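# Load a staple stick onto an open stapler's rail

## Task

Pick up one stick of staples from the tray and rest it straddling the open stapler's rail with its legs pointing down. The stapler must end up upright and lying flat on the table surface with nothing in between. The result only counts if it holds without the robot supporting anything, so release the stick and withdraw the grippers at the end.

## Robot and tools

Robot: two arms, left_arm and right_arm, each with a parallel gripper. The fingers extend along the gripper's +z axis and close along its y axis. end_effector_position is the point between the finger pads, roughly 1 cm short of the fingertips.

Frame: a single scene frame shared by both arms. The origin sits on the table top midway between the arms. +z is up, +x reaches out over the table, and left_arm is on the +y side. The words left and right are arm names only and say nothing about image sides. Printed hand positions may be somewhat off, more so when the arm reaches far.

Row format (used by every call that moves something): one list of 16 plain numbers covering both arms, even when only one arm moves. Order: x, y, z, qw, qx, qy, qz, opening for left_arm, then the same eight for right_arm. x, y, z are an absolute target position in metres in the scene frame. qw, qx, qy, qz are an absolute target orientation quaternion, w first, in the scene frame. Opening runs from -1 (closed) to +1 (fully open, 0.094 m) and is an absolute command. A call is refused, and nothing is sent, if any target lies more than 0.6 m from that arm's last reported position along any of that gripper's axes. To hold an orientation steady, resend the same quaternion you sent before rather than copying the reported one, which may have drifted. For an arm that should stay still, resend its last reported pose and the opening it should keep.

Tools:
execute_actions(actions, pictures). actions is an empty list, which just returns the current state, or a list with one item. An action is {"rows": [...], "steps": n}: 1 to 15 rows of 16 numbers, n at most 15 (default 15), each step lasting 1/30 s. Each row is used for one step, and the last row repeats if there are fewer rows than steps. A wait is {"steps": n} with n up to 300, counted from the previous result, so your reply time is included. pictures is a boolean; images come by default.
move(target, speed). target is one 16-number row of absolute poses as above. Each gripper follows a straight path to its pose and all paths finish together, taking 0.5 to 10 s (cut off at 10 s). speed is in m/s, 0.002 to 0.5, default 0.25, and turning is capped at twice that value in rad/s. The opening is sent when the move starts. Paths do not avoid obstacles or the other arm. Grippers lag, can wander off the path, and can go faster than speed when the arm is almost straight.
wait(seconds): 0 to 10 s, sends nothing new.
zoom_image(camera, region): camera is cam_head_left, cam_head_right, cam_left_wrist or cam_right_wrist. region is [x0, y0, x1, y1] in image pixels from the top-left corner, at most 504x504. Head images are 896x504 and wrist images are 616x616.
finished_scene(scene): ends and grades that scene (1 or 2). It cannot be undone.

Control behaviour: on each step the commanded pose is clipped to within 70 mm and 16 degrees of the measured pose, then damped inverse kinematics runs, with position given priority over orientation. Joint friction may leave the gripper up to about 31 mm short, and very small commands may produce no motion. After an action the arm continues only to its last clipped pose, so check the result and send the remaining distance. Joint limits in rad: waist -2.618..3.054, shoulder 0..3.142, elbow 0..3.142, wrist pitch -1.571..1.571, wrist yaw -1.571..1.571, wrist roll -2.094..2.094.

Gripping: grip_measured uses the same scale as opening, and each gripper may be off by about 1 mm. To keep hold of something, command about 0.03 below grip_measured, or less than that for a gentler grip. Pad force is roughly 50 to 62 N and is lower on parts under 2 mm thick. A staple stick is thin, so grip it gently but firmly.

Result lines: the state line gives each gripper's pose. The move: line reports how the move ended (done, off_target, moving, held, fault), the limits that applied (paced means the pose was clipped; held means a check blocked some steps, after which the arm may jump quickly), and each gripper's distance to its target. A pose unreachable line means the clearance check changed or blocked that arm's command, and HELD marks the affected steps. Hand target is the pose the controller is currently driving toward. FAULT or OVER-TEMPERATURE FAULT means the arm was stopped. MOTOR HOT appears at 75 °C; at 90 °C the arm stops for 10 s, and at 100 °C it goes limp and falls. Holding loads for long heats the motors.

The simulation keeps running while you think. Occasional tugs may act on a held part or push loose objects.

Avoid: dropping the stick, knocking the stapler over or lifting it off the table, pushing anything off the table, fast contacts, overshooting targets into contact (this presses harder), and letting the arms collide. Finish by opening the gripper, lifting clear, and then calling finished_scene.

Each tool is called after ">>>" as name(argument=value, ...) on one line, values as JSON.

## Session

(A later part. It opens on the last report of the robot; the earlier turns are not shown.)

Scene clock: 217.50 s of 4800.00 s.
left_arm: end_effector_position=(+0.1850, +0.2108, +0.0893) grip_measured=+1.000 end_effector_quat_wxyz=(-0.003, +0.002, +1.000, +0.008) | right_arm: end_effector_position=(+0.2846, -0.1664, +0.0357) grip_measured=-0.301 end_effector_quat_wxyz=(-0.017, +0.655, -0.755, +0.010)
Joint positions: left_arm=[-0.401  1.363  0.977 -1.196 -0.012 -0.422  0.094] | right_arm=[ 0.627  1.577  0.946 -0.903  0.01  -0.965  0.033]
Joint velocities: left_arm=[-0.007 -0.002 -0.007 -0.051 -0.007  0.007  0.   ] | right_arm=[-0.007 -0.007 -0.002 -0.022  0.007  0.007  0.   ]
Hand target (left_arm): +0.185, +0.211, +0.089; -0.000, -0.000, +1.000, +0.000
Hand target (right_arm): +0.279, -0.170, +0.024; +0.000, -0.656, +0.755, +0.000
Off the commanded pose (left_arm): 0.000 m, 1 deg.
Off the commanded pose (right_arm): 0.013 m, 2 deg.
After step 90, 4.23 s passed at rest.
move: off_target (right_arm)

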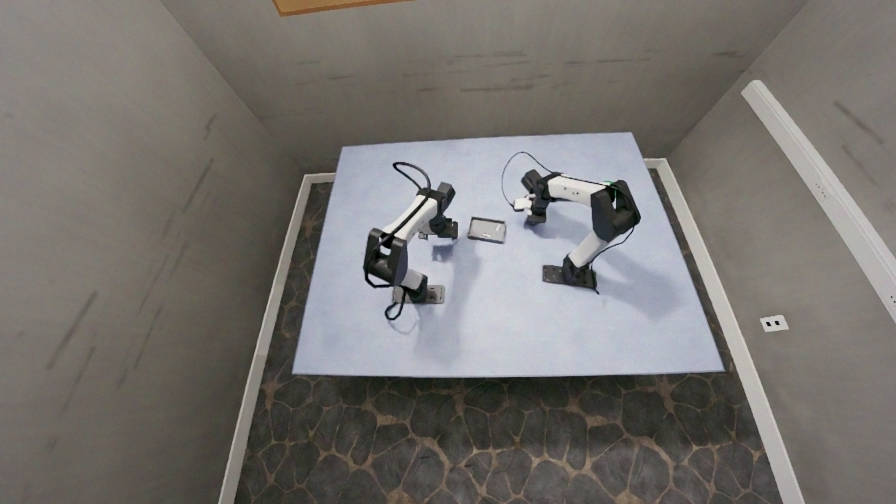

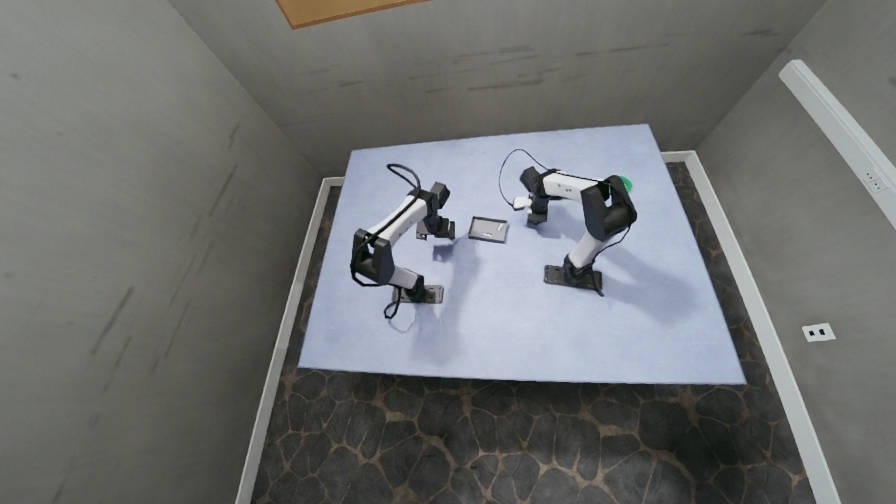

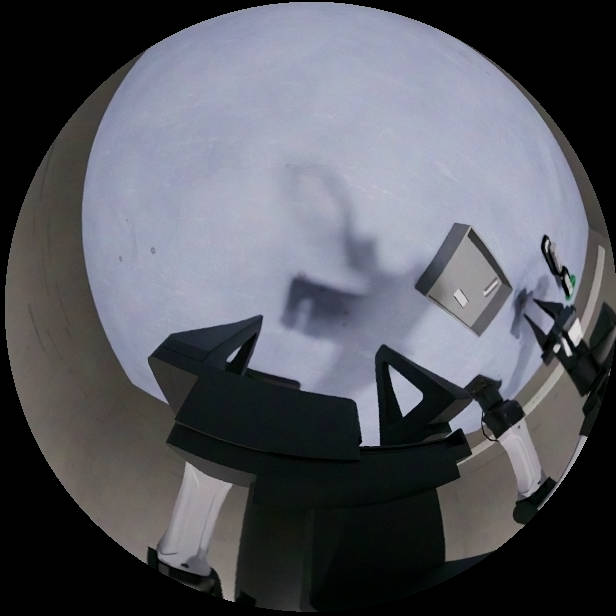

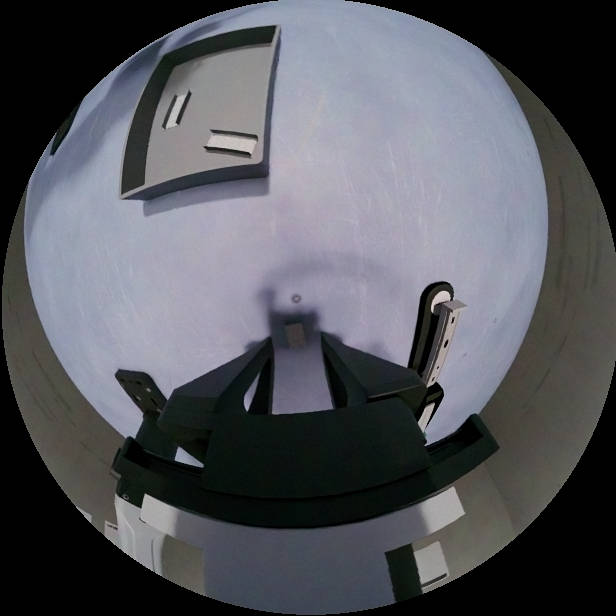

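>>> move(target=[0.185,0.211,0.089,0,0,1,0,1, 0.275,-0.179,0.008,0,-0.682,0.731,0,-0.3], speed=0.02)

>>> zoom_image(camera="cam_right_wrist", region=[220, 260, 380, 400])

>>> zoom_image(camera="cam_left_wrist", region=[490, 260, 590, 350])

Scene clock: 228.97 s of 4800.00 s.
left_arm: end_effector_position=(+0.1850, +0.2108, +0.0893) grip_measured=+1.000 end_effector_quat_wxyz=(-0.003, +0.002, +1.000, +0.008) | right_arm: end_effector_position=(+0.2805, -0.1757, +0.0167) grip_measured=-0.301 end_effector_quat_wxyz=(-0.011, +0.682, -0.731, +0.009)
Joint positions: left_arm=[-0.401  1.363  0.977 -1.196 -0.012 -0.422  0.094] | right_arm=[ 0.601  1.59   0.877 -0.83   0.01  -1.062  0.033]
Joint velocities: left_arm=[ 0.012 -0.012  0.002  0.037  0.007  0.081  0.   ] | right_arm=[ 0.007  0.002  0.002 -0.051 -0.022 -0.051 -0.001]
Hand target (left_arm): +0.185, +0.211, +0.089; -0.000, -0.000, +1.000, +0.000
Hand target (right_arm): +0.275, -0.179, +0.008; -0.000, +0.682, -0.732, +0.000
Off the commanded pose (left_arm): 0.000 m, 1 deg.
Off the commanded pose (right_arm): 0.011 m, 2 deg.
After step 90, 6.17 s passed at rest.
move: off_target (right_arm)

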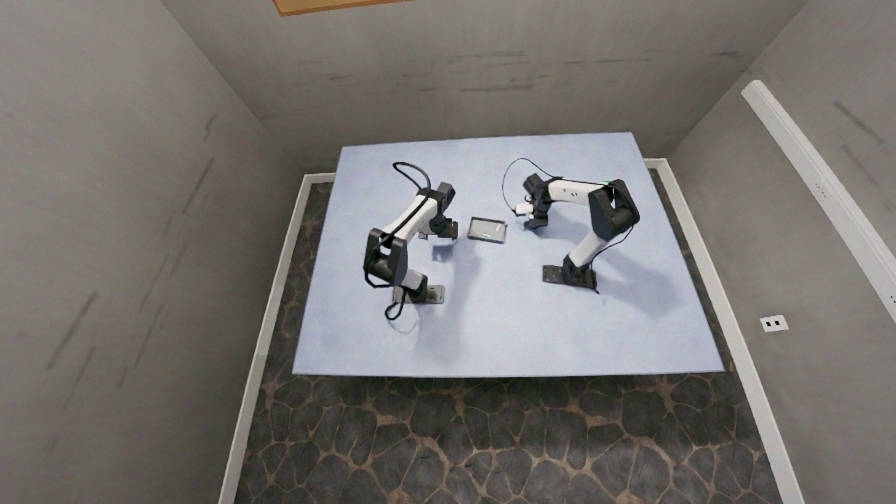

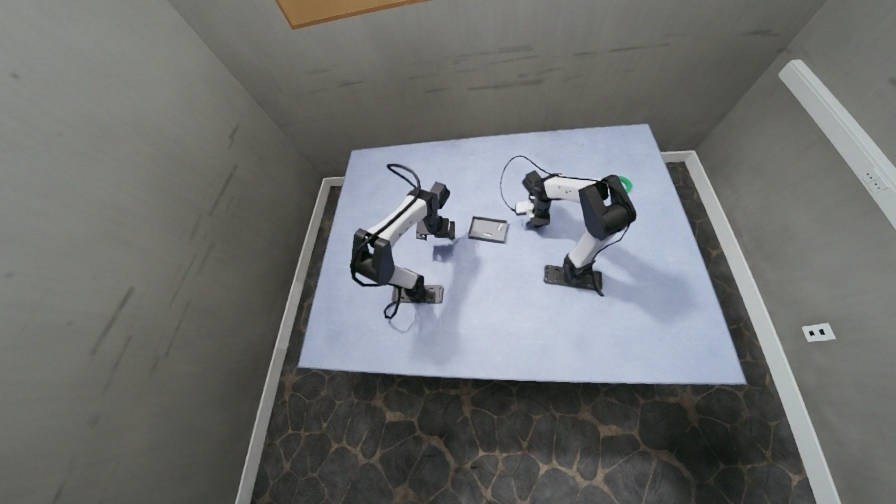

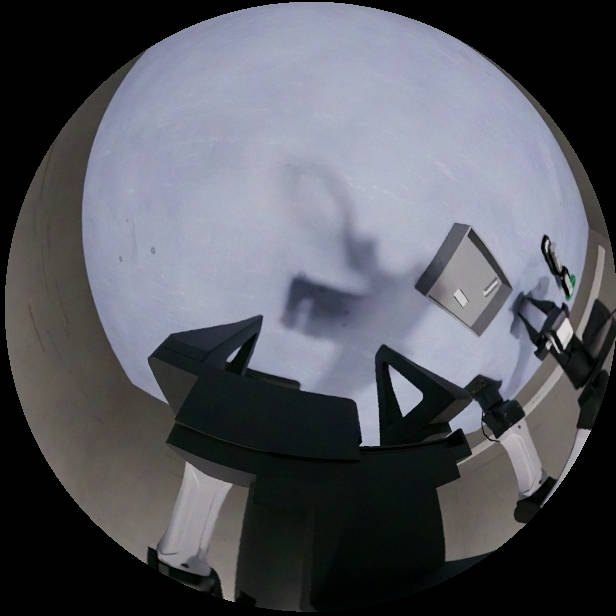

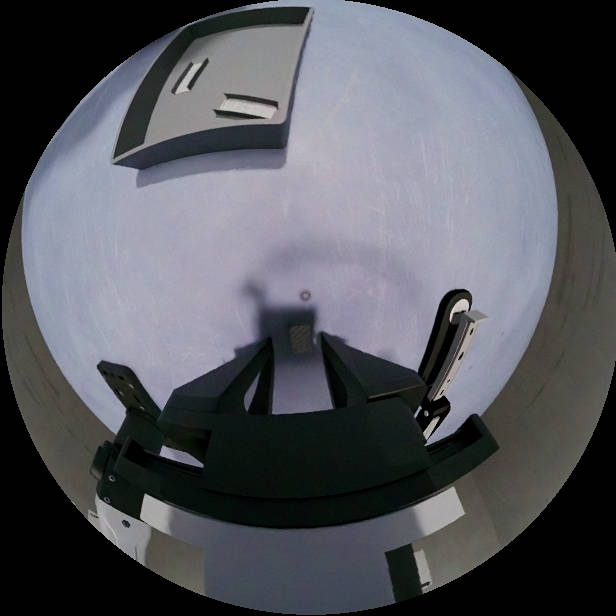

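Region (220, 260, 380, 400) of cam_right_wrist's 616x616 image, scaled by 3.150, with more detail than that image has; it fills the top 441 rows of this view, and the rest is white.

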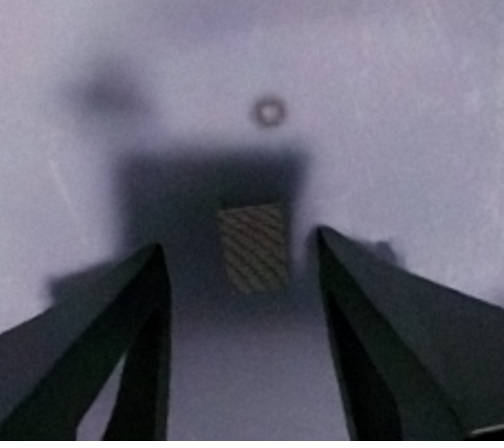

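Region (490, 260, 590, 350) of cam_left_wrist's 616x616 image, scaled by 5.040, with more detail than that image has; it fills the top 454 rows of this view, and the rest is white.

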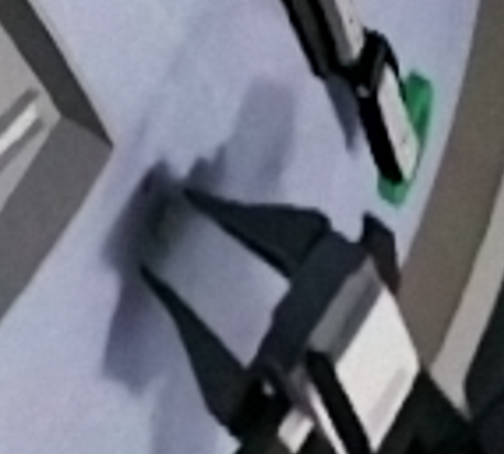

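Probably slightly high; lower 3 mm.

>>> execute_actions(actions=[{"rows":[[0.185,0.211,0.089,0,0,1,0,1, 0.275,-0.179,0.004,0,-0.682,0.731,0,-0.4]]}], pictures=false)

>>> execute_actions(actions=[{"rows":[[0.185,0.211,0.089,0,0,1,0,1, 0.275,-0.179,0.004,0,-0.682,0.731,0,-0.77]]}])

>>> zoom_image(camera="cam_right_wrist", region=[220, 260, 380, 400])

Scene clock: 237.27 s of 4800.00 s.
left_arm: end_effector_position=(+0.1850, +0.2108, +0.0893) grip_measured=+1.000 end_effector_quat_wxyz=(-0.003, +0.002, +1.000, +0.008) | right_arm: end_effector_position=(+0.2812, -0.1754, +0.0147) grip_measured=-0.399 end_effector_quat_wxyz=(-0.015, +0.683, -0.730, +0.010)
Joint positions: left_arm=[-0.401  1.363  0.977 -1.196 -0.012 -0.422  0.094] | right_arm=[ 0.601  1.59   0.867 -0.813  0.01  -1.063  0.028]
Joint velocities: left_arm=[-0.002 -0.017  0.007 -0.066 -0.037 -0.066  0.   ] | right_arm=[ 0.007  0.007  0.002  0.051 -0.037 -0.022  0.   ]
Hand target (left_arm): +0.185, +0.211, +0.089; -0.000, -0.000, +1.000, +0.000
Hand target (right_arm): +0.275, -0.179, +0.004; -0.000, +0.682, -0.731, -0.000
Off the commanded pose (left_arm): 0.000 m, 1 deg.
Off the commanded pose (right_arm): 0.013 m, 2 deg.
Steps of this call (steps 1 to 90: nothing new was sent; then 4.80 s passed at rest; steps 91 to 105: all 15 steps of this action). Readings (end_effector_position):
91: left_arm (+0.1850, +0.2108, +0.0893) | right_arm (+0.2811, -0.1755, +0.0166)
92: left_arm (+0.1850, +0.2108, +0.0893) | right_arm (+0.2812, -0.1754, +0.0161)
94: left_arm (+0.1850, +0.2108, +0.0893) | right_arm (+0.2806, -0.1757, +0.0151)
98: left_arm (+0.1850, +0.2108, +0.0893) | right_arm (+0.2806, -0.1757, +0.0146)
105: the state above

Scene clock: 237.77 s of 4800.00 s.
left_arm: end_effector_position=(+0.1850, +0.2108, +0.0893) grip_measured=+1.000 end_effector_quat_wxyz=(-0.003, +0.002, +1.000, +0.008) | right_arm: end_effector_position=(+0.2813, -0.1753, +0.0147) grip_measured=-0.753 end_effector_quat_wxyz=(-0.015, +0.683, -0.730, +0.010)
Joint positions: left_arm=[-0.401  1.363  0.977 -1.196 -0.012 -0.422  0.094] | right_arm=[ 0.601  1.59   0.867 -0.813  0.01  -1.064  0.012]
Joint velocities: left_arm=[ 0.022 -0.002  0.002 -0.007  0.007  0.022  0.   ] | right_arm=[-0.022 -0.002  0.017 -0.007 -0.081 -0.11   0.   ]
Hand target (left_arm): +0.185, +0.211, +0.089; -0.000, -0.000, +1.000, +0.000
Hand target (right_arm): +0.275, -0.179, +0.004; -0.000, +0.682, -0.731, -0.000
Off the commanded pose (left_arm): 0.000 m, 1 deg.
Off the commanded pose (right_arm): 0.013 m, 2 deg.
Steps of this call (steps 1 to 15: all 15 steps of this action). Readings (end_effector_position):
1: left_arm (+0.1850, +0.2108, +0.0893) | right_arm (+0.2812, -0.1754, +0.0147)
2: left_arm (+0.1850, +0.2108, +0.0893) | right_arm (+0.2813, -0.1753, +0.0147)
4: left_arm (+0.1850, +0.2108, +0.0893) | right_arm (+0.2813, -0.1753, +0.0147)
8: left_arm (+0.1850, +0.2108, +0.0893) | right_arm (+0.2813, -0.1753, +0.0147)
15: the state above

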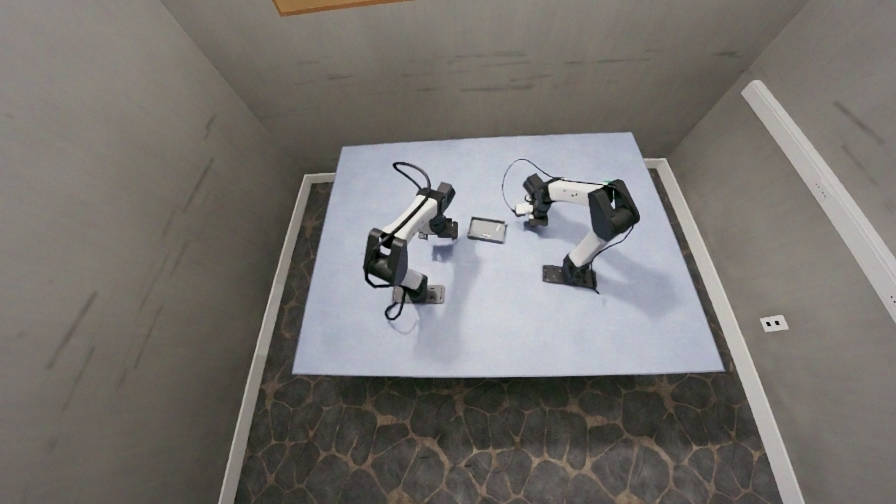

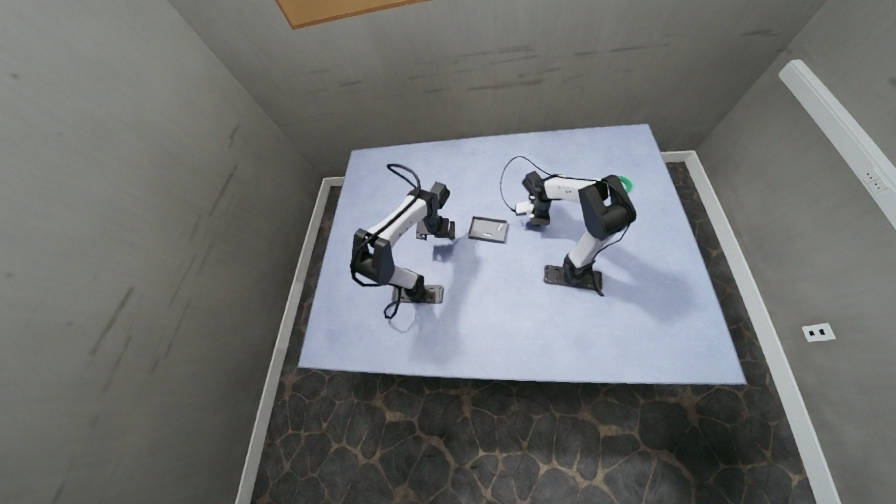

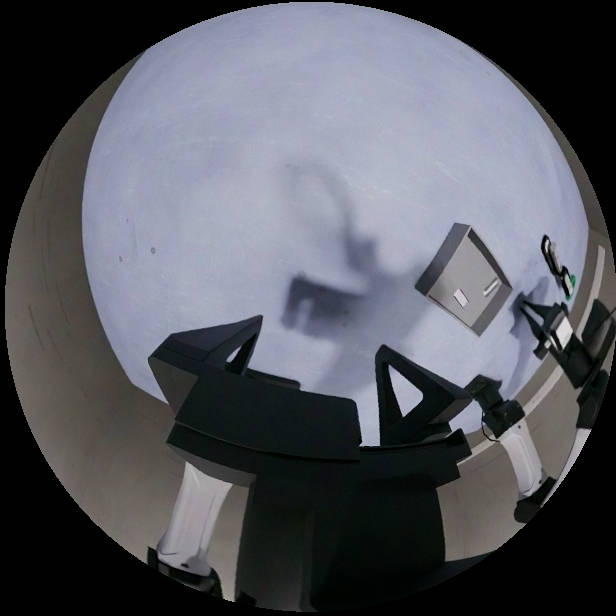

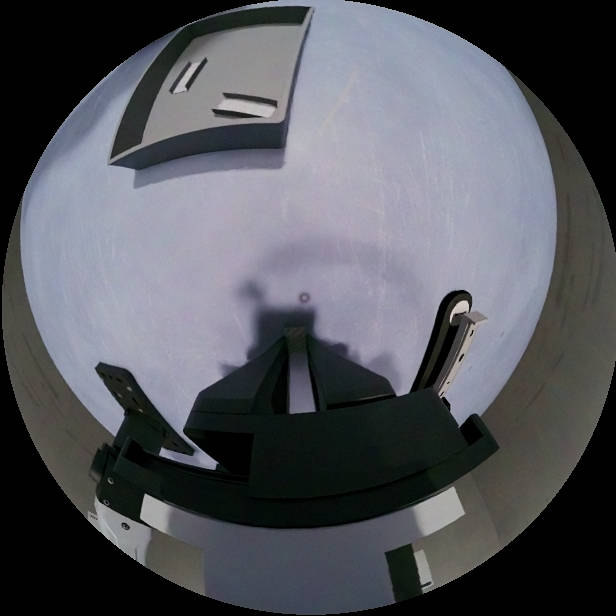

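Region (220, 260, 380, 400) of cam_right_wrist's 616x616 image, scaled by 3.150, with more detail than that image has; it fills the top 441 rows of this view, and the rest is white.

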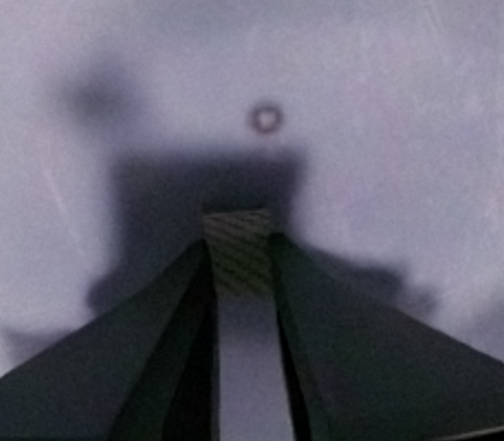

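>>> move(target=[0.25,0.18,0.12,0.527,0.44,0.627,-0.369,1, 0.285,-0.178,0.09,0,-0.682,0.731,0,-0.78], speed=0.2)

>>> move(target=[0.43,0.03,0.08,0.527,0.44,0.627,-0.369,1, 0.41,-0.21,0.085,0,-0.682,0.731,0,-0.78], speed=0.15)

>>> zoom_image(camera="cam_right_wrist", region=[200, 200, 400, 400])

Scene clock: 262.40 s of 4800.00 s.
left_arm: end_effector_position=(+0.2547, +0.1768, +0.1260) grip_measured=+1.000 end_effector_quat_wxyz=(+0.528, +0.445, +0.625, -0.364) | right_arm: end_effector_position=(+0.2788, -0.1801, +0.0795) grip_measured=-0.757 end_effector_quat_wxyz=(+0.019, +0.683, -0.730, -0.001)
Joint positions: left_arm=[0.212 1.364 0.437 0.082 1.332 0.846 0.094] | right_arm=[ 0.589  1.552  1.103 -1.158  0.01  -1.077  0.011]
Joint velocities: left_arm=[-0.017  0.007  0.007  0.022  0.007  0.022  0.   ] | right_arm=[-0.002 -0.007  0.007 -0.066  0.022 -0.051  0.   ]
Hand target (left_arm): +0.251, +0.177, +0.119; +0.523, +0.436, +0.629, -0.375
Hand target (right_arm): +0.284, -0.178, +0.090; -0.000, +0.682, -0.731, +0.000
Off the commanded pose (left_arm): 0.008 m, 1 deg.
Off the commanded pose (right_arm): 0.012 m, 2 deg.
After step 90, 16.40 s passed at rest.
move: off_target (right_arm)

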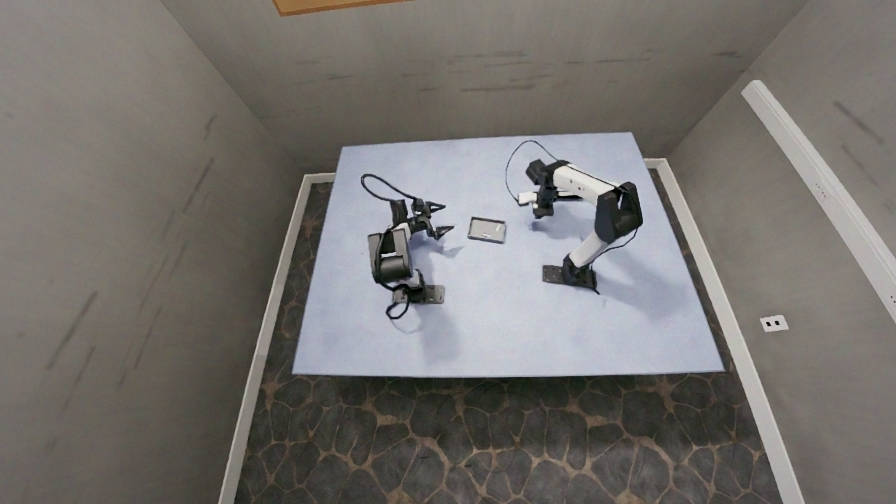

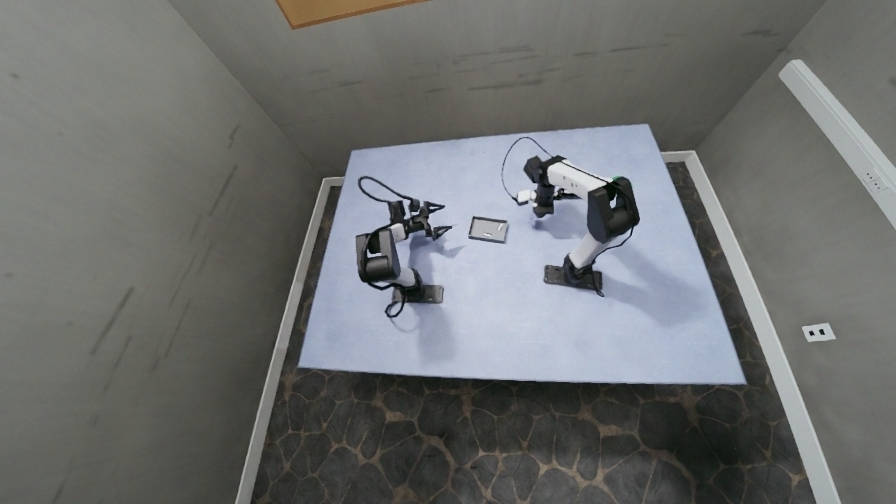

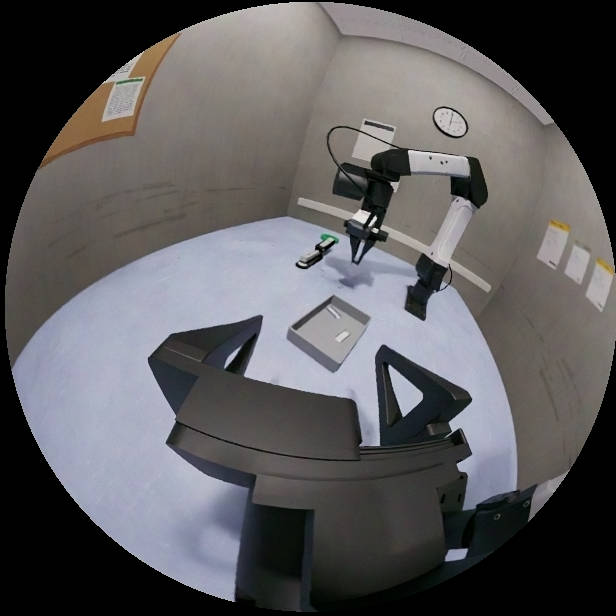

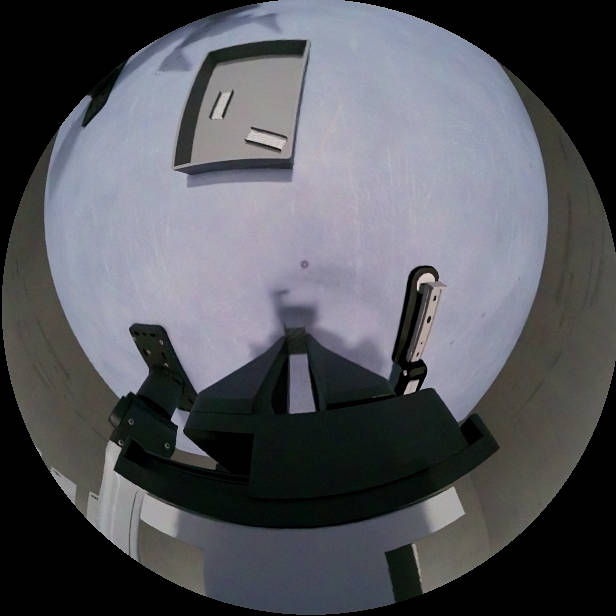

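Scene clock: 264.43 s of 4800.00 s.
left_arm: end_effector_position=(+0.4273, +0.0376, +0.0862) grip_measured=+1.000 end_effector_quat_wxyz=(+0.530, +0.442, +0.623, -0.369) | right_arm: end_effector_position=(+0.4063, -0.2116, +0.0851) grip_measured=-0.757 end_effector_quat_wxyz=(-0.000, +0.682, -0.731, +0.006)
Joint positions: left_arm=[-0.232  2.153  1.009  0.855  0.95   0.246  0.094] | right_arm=[ 0.364  1.931  1.574 -1.206  0.01  -1.299  0.011]
Joint velocities: left_arm=[ 0.002  0.007 -0.012  0.022  0.037 -0.037  0.   ] | right_arm=[-0.007 -0.002  0.002 -0.051  0.007 -0.051 -0.   ]
Hand target (left_arm): +0.433, +0.034, +0.083; +0.528, +0.439, +0.627, -0.368
Hand target (right_arm): +0.410, -0.212, +0.085; -0.002, +0.682, -0.731, +0.001
Off the commanded pose (left_arm): 0.010 m, 1 deg.
Off the commanded pose (right_arm): 0.004 m, 1 deg.
move: done

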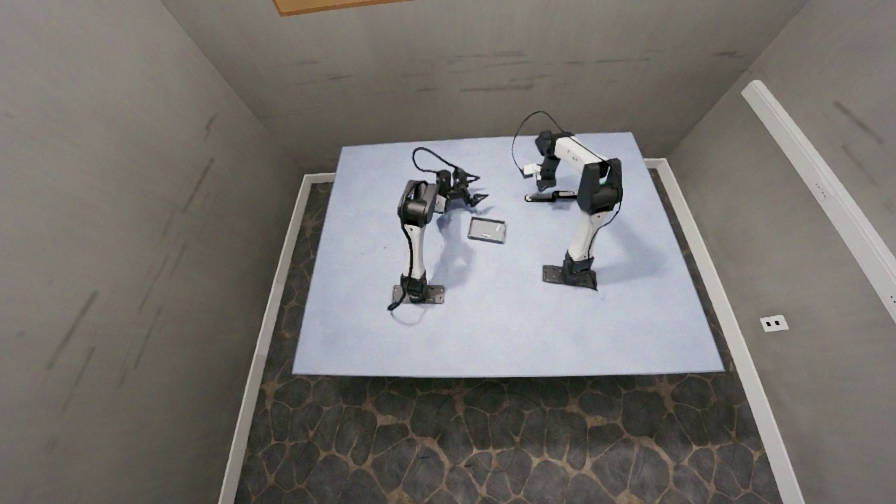

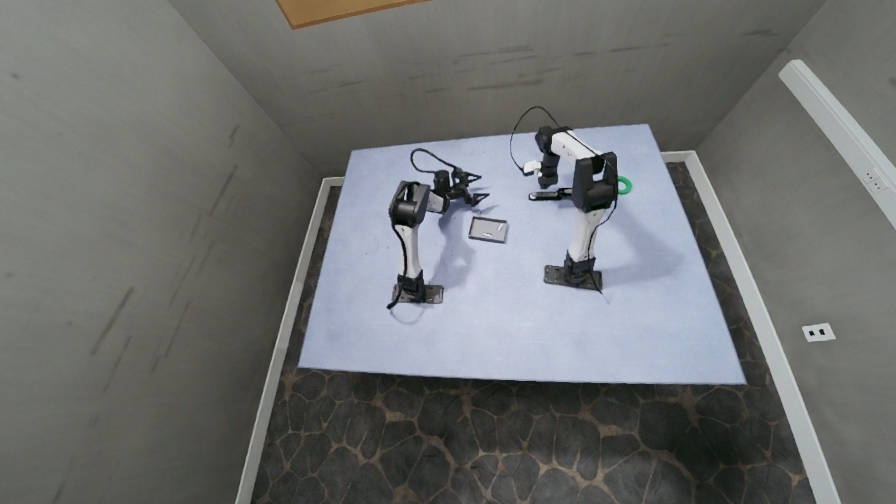

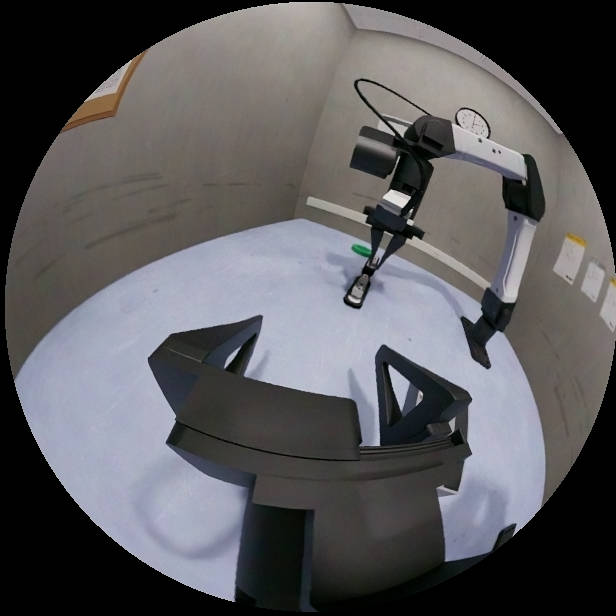

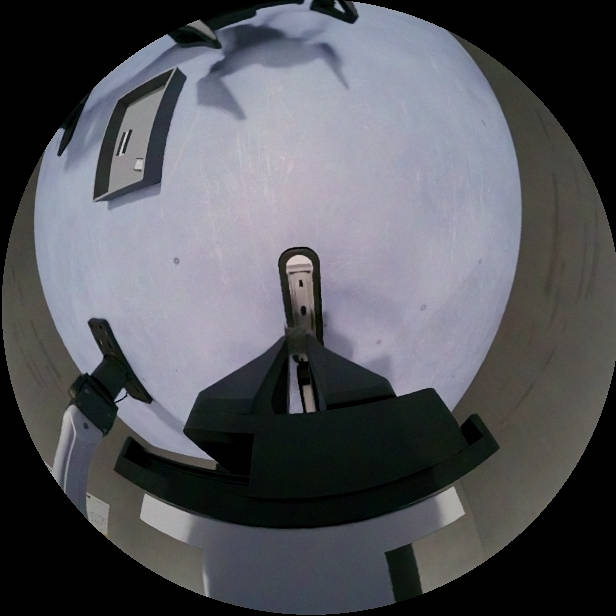

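Region (200, 200, 400, 400) of cam_right_wrist's 616x616 image, scaled by 2.520, with more detail than that image has.

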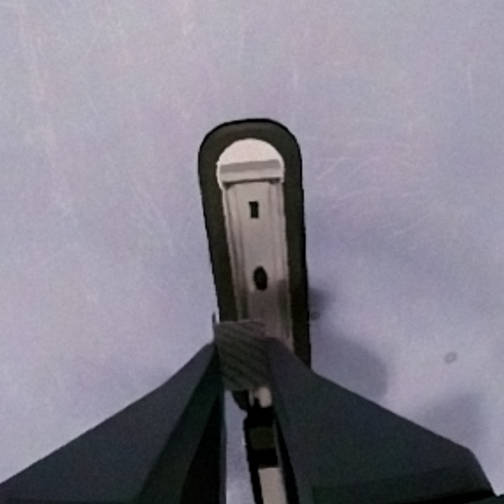

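Close. Descend partway; bring the observer lower/closer.

>>> move(target=[0.44,-0.01,0.04,0.527,0.44,0.627,-0.369,1, 0.406,-0.222,0.05,0,-0.682,0.731,0,-0.78], speed=0.04)

>>> zoom_image(camera="cam_right_wrist", region=[240, 250, 360, 400])

>>> zoom_image(camera="cam_left_wrist", region=[320, 210, 430, 320])

Scene clock: 283.50 s of 4800.00 s.
left_arm: end_effector_position=(+0.4357, -0.0049, +0.0414) grip_measured=+1.000 end_effector_quat_wxyz=(+0.521, +0.441, +0.629, -0.372) | right_arm: end_effector_position=(+0.4103, -0.2196, +0.0631) grip_measured=-0.757 end_effector_quat_wxyz=(-0.011, +0.683, -0.730, +0.013)
Joint positions: left_arm=[-0.326  2.339  1.113  0.945  0.861  0.208  0.094] | right_arm=[ 0.34   1.931  1.485 -1.092  0.01  -1.325  0.011]
Joint velocities: left_arm=[-0.012 -0.002  0.002  0.022 -0.007 -0.095  0.   ] | right_arm=[ 0.007 -0.002  0.007  0.11   0.095 -0.022  0.   ]
Hand target (left_arm): +0.441, -0.009, +0.041; +0.527, +0.440, +0.627, -0.369
Hand target (right_arm): +0.406, -0.222, +0.050; -0.000, +0.682, -0.731, +0.000
Off the commanded pose (left_arm): 0.007 m, 1 deg.
Off the commanded pose (right_arm): 0.014 m, 2 deg.
After step 90, 14.07 s passed at rest.
move: off_target (right_arm)

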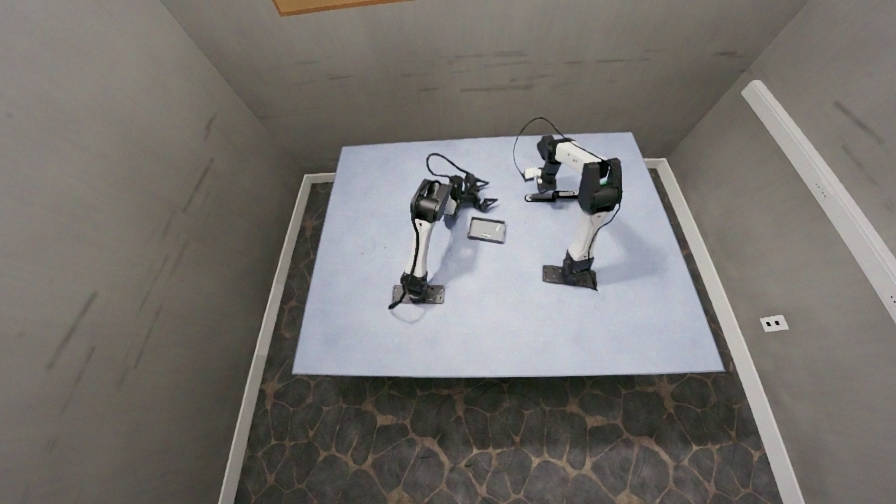

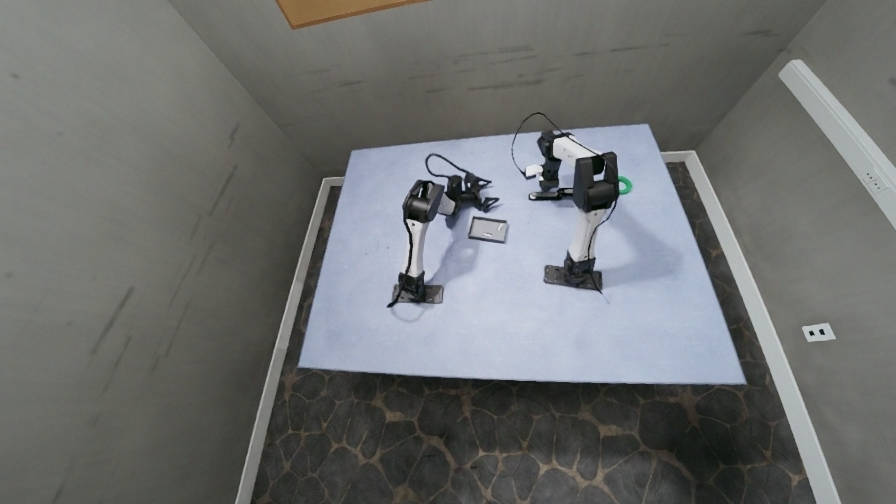

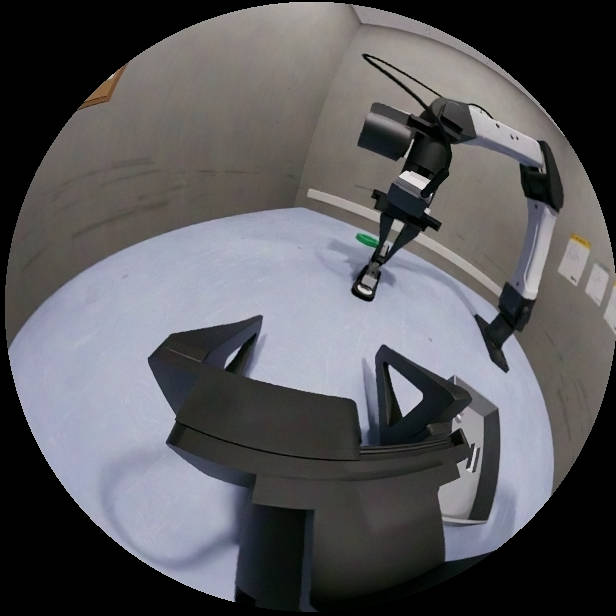

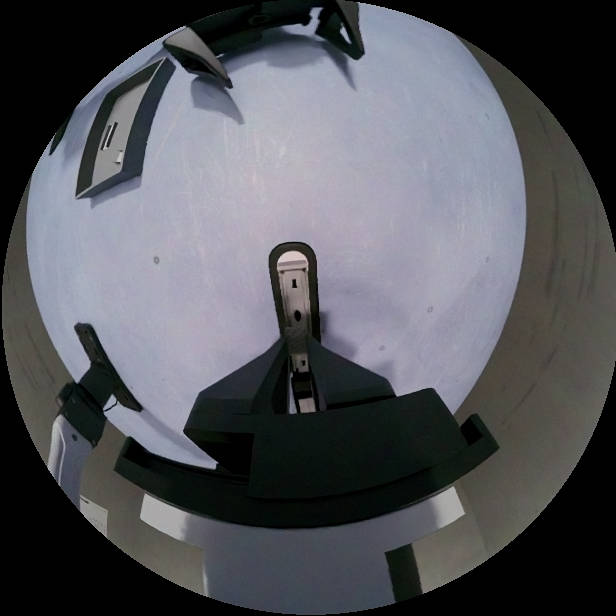

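Region (240, 250, 360, 400) of cam_right_wrist's 616x616 image, scaled by 3.360, with more detail than that image has; it fills the left 403 columns of this view, and the rest is white.

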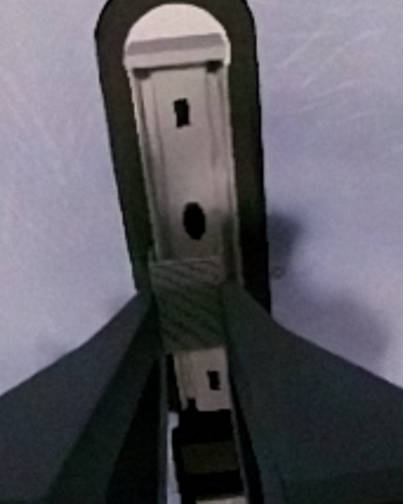

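Region (320, 210, 430, 320) of cam_left_wrist's 616x616 image, scaled by 4.582, with more detail than that image has.

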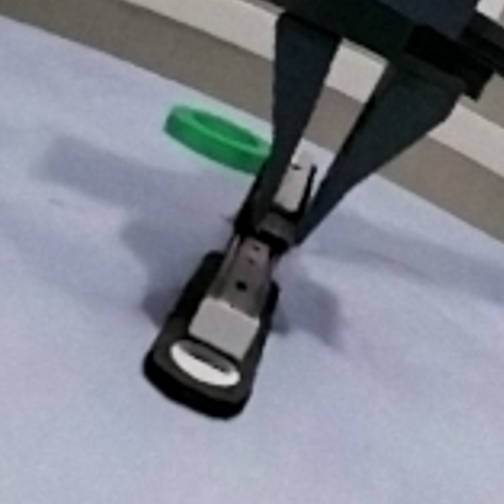

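>>> execute_actions(actions=[{"rows":[[0.436,-0.005,0.041,0.527,0.44,0.627,-0.369,1, 0.406,-0.222,0.048,0,-0.682,0.731,0,-0.78],[0.436,-0.005,0.041,0.527,0.44,0.627,-0.369,1, 0.4065,-0.222,0.046,0,-0.682,0.731,0,-0.78],[0.436,-0.005,0.041,0.527,0.44,0.627,-0.369,1, 0.407,-0.222,0.044,0,-0.682,0.731,0,-0.78],[0.436,-0.005,0.041,0.527,0.44,0.627,-0.369,1, 0.407,-0.222,0.042,0,-0.682,0.731,0,-0.78],[0.436,-0.005,0.041,0.527,0.44,0.627,-0.369,1, 0.407,-0.222,0.040,0,-0.682,0.731,0,-0.78]]}])

>>> zoom_image(camera="cam_right_wrist", region=[240, 250, 360, 400])

>>> zoom_image(camera="cam_left_wrist", region=[340, 235, 410, 305])

Scene clock: 296.33 s of 4800.00 s.
left_arm: end_effector_position=(+0.4367, -0.0051, +0.0441) grip_measured=+1.000 end_effector_quat_wxyz=(+0.527, +0.442, +0.625, -0.370) | right_arm: end_effector_position=(+0.4100, -0.2197, +0.0488) grip_measured=-0.757 end_effector_quat_wxyz=(-0.005, +0.683, -0.730, +0.009)
Joint positions: left_arm=[-0.326  2.339  1.113  0.96   0.86   0.207  0.094] | right_arm=[ 0.34   1.956  1.46  -1.058  0.01  -1.325  0.011]
Joint velocities: left_arm=[ 0.002 -0.022 -0.002 -0.022  0.095 -0.007  0.   ] | right_arm=[-0.017 -0.002 -0.002 -0.037 -0.022  0.007 -0.002]
Hand target (left_arm): +0.436, -0.005, +0.041; +0.527, +0.440, +0.627, -0.369
Hand target (right_arm): +0.407, -0.222, +0.040; +0.000, +0.682, -0.731, -0.000
Off the commanded pose (left_arm): 0.003 m, 0 deg.
Off the commanded pose (right_arm): 0.010 m, 1 deg.
Steps of this call (steps 1 to 90: nothing new was sent; then 9.33 s passed at rest; steps 91 to 105: all 15 steps of this action). Readings (end_effector_position):
91: left_arm (+0.4362, -0.0049, +0.0421) | right_arm (+0.4109, -0.2195, +0.0631)
92: left_arm (+0.4363, -0.0049, +0.0424) | right_arm (+0.4112, -0.2195, +0.0631)
94: left_arm (+0.4365, -0.0050, +0.0431) | right_arm (+0.4119, -0.2193, +0.0612)
98: left_arm (+0.4366, -0.0050, +0.0438) | right_arm (+0.4095, -0.2198, +0.0522)
105: the state above

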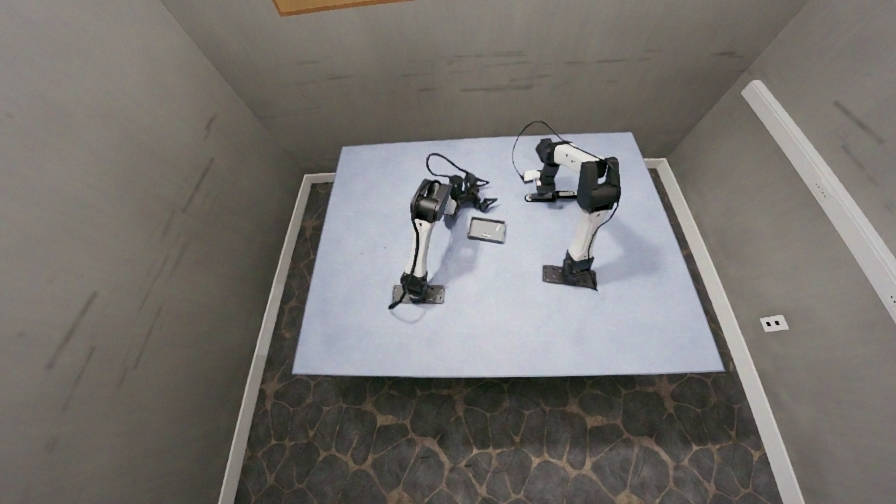

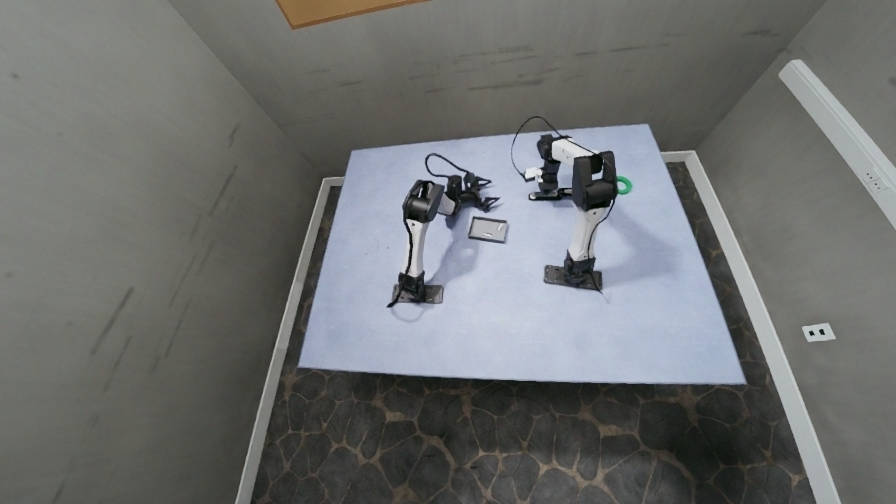

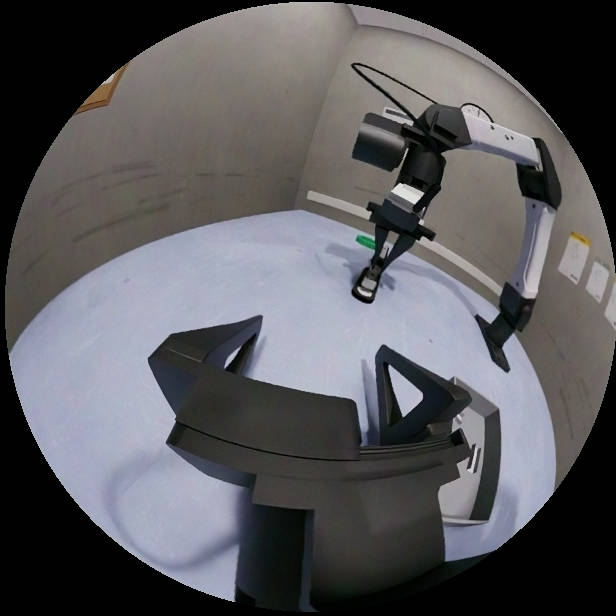

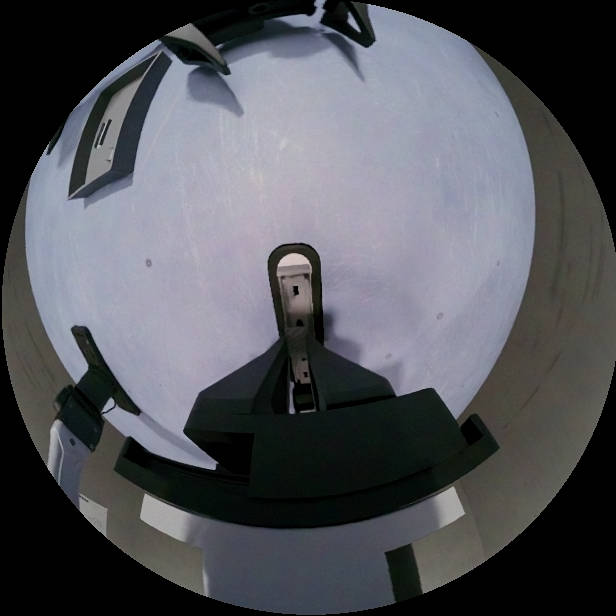

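Region (240, 250, 360, 400) of cam_right_wrist's 616x616 image, scaled by 3.360, with more detail than that image has; it fills the left 403 columns of this view, and the rest is white.

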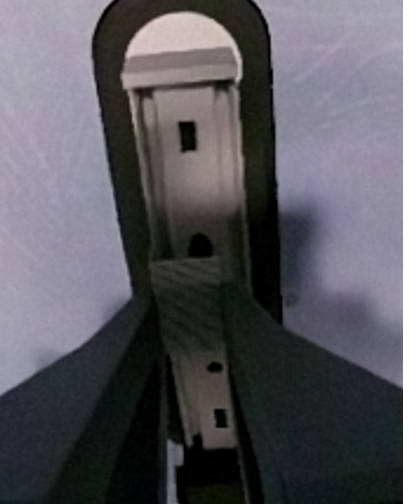

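Region (340, 235, 410, 305) of cam_left_wrist's 616x616 image, scaled by 7.200, with more detail than that image has.

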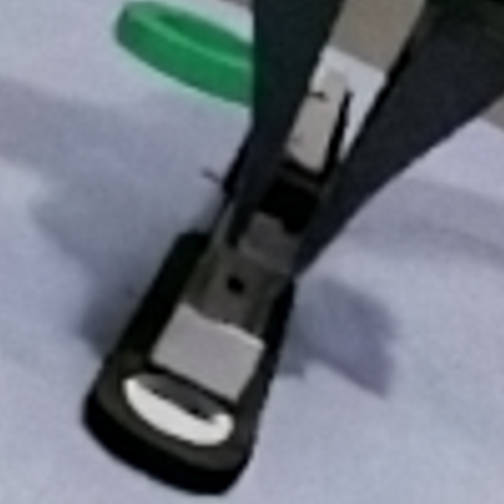

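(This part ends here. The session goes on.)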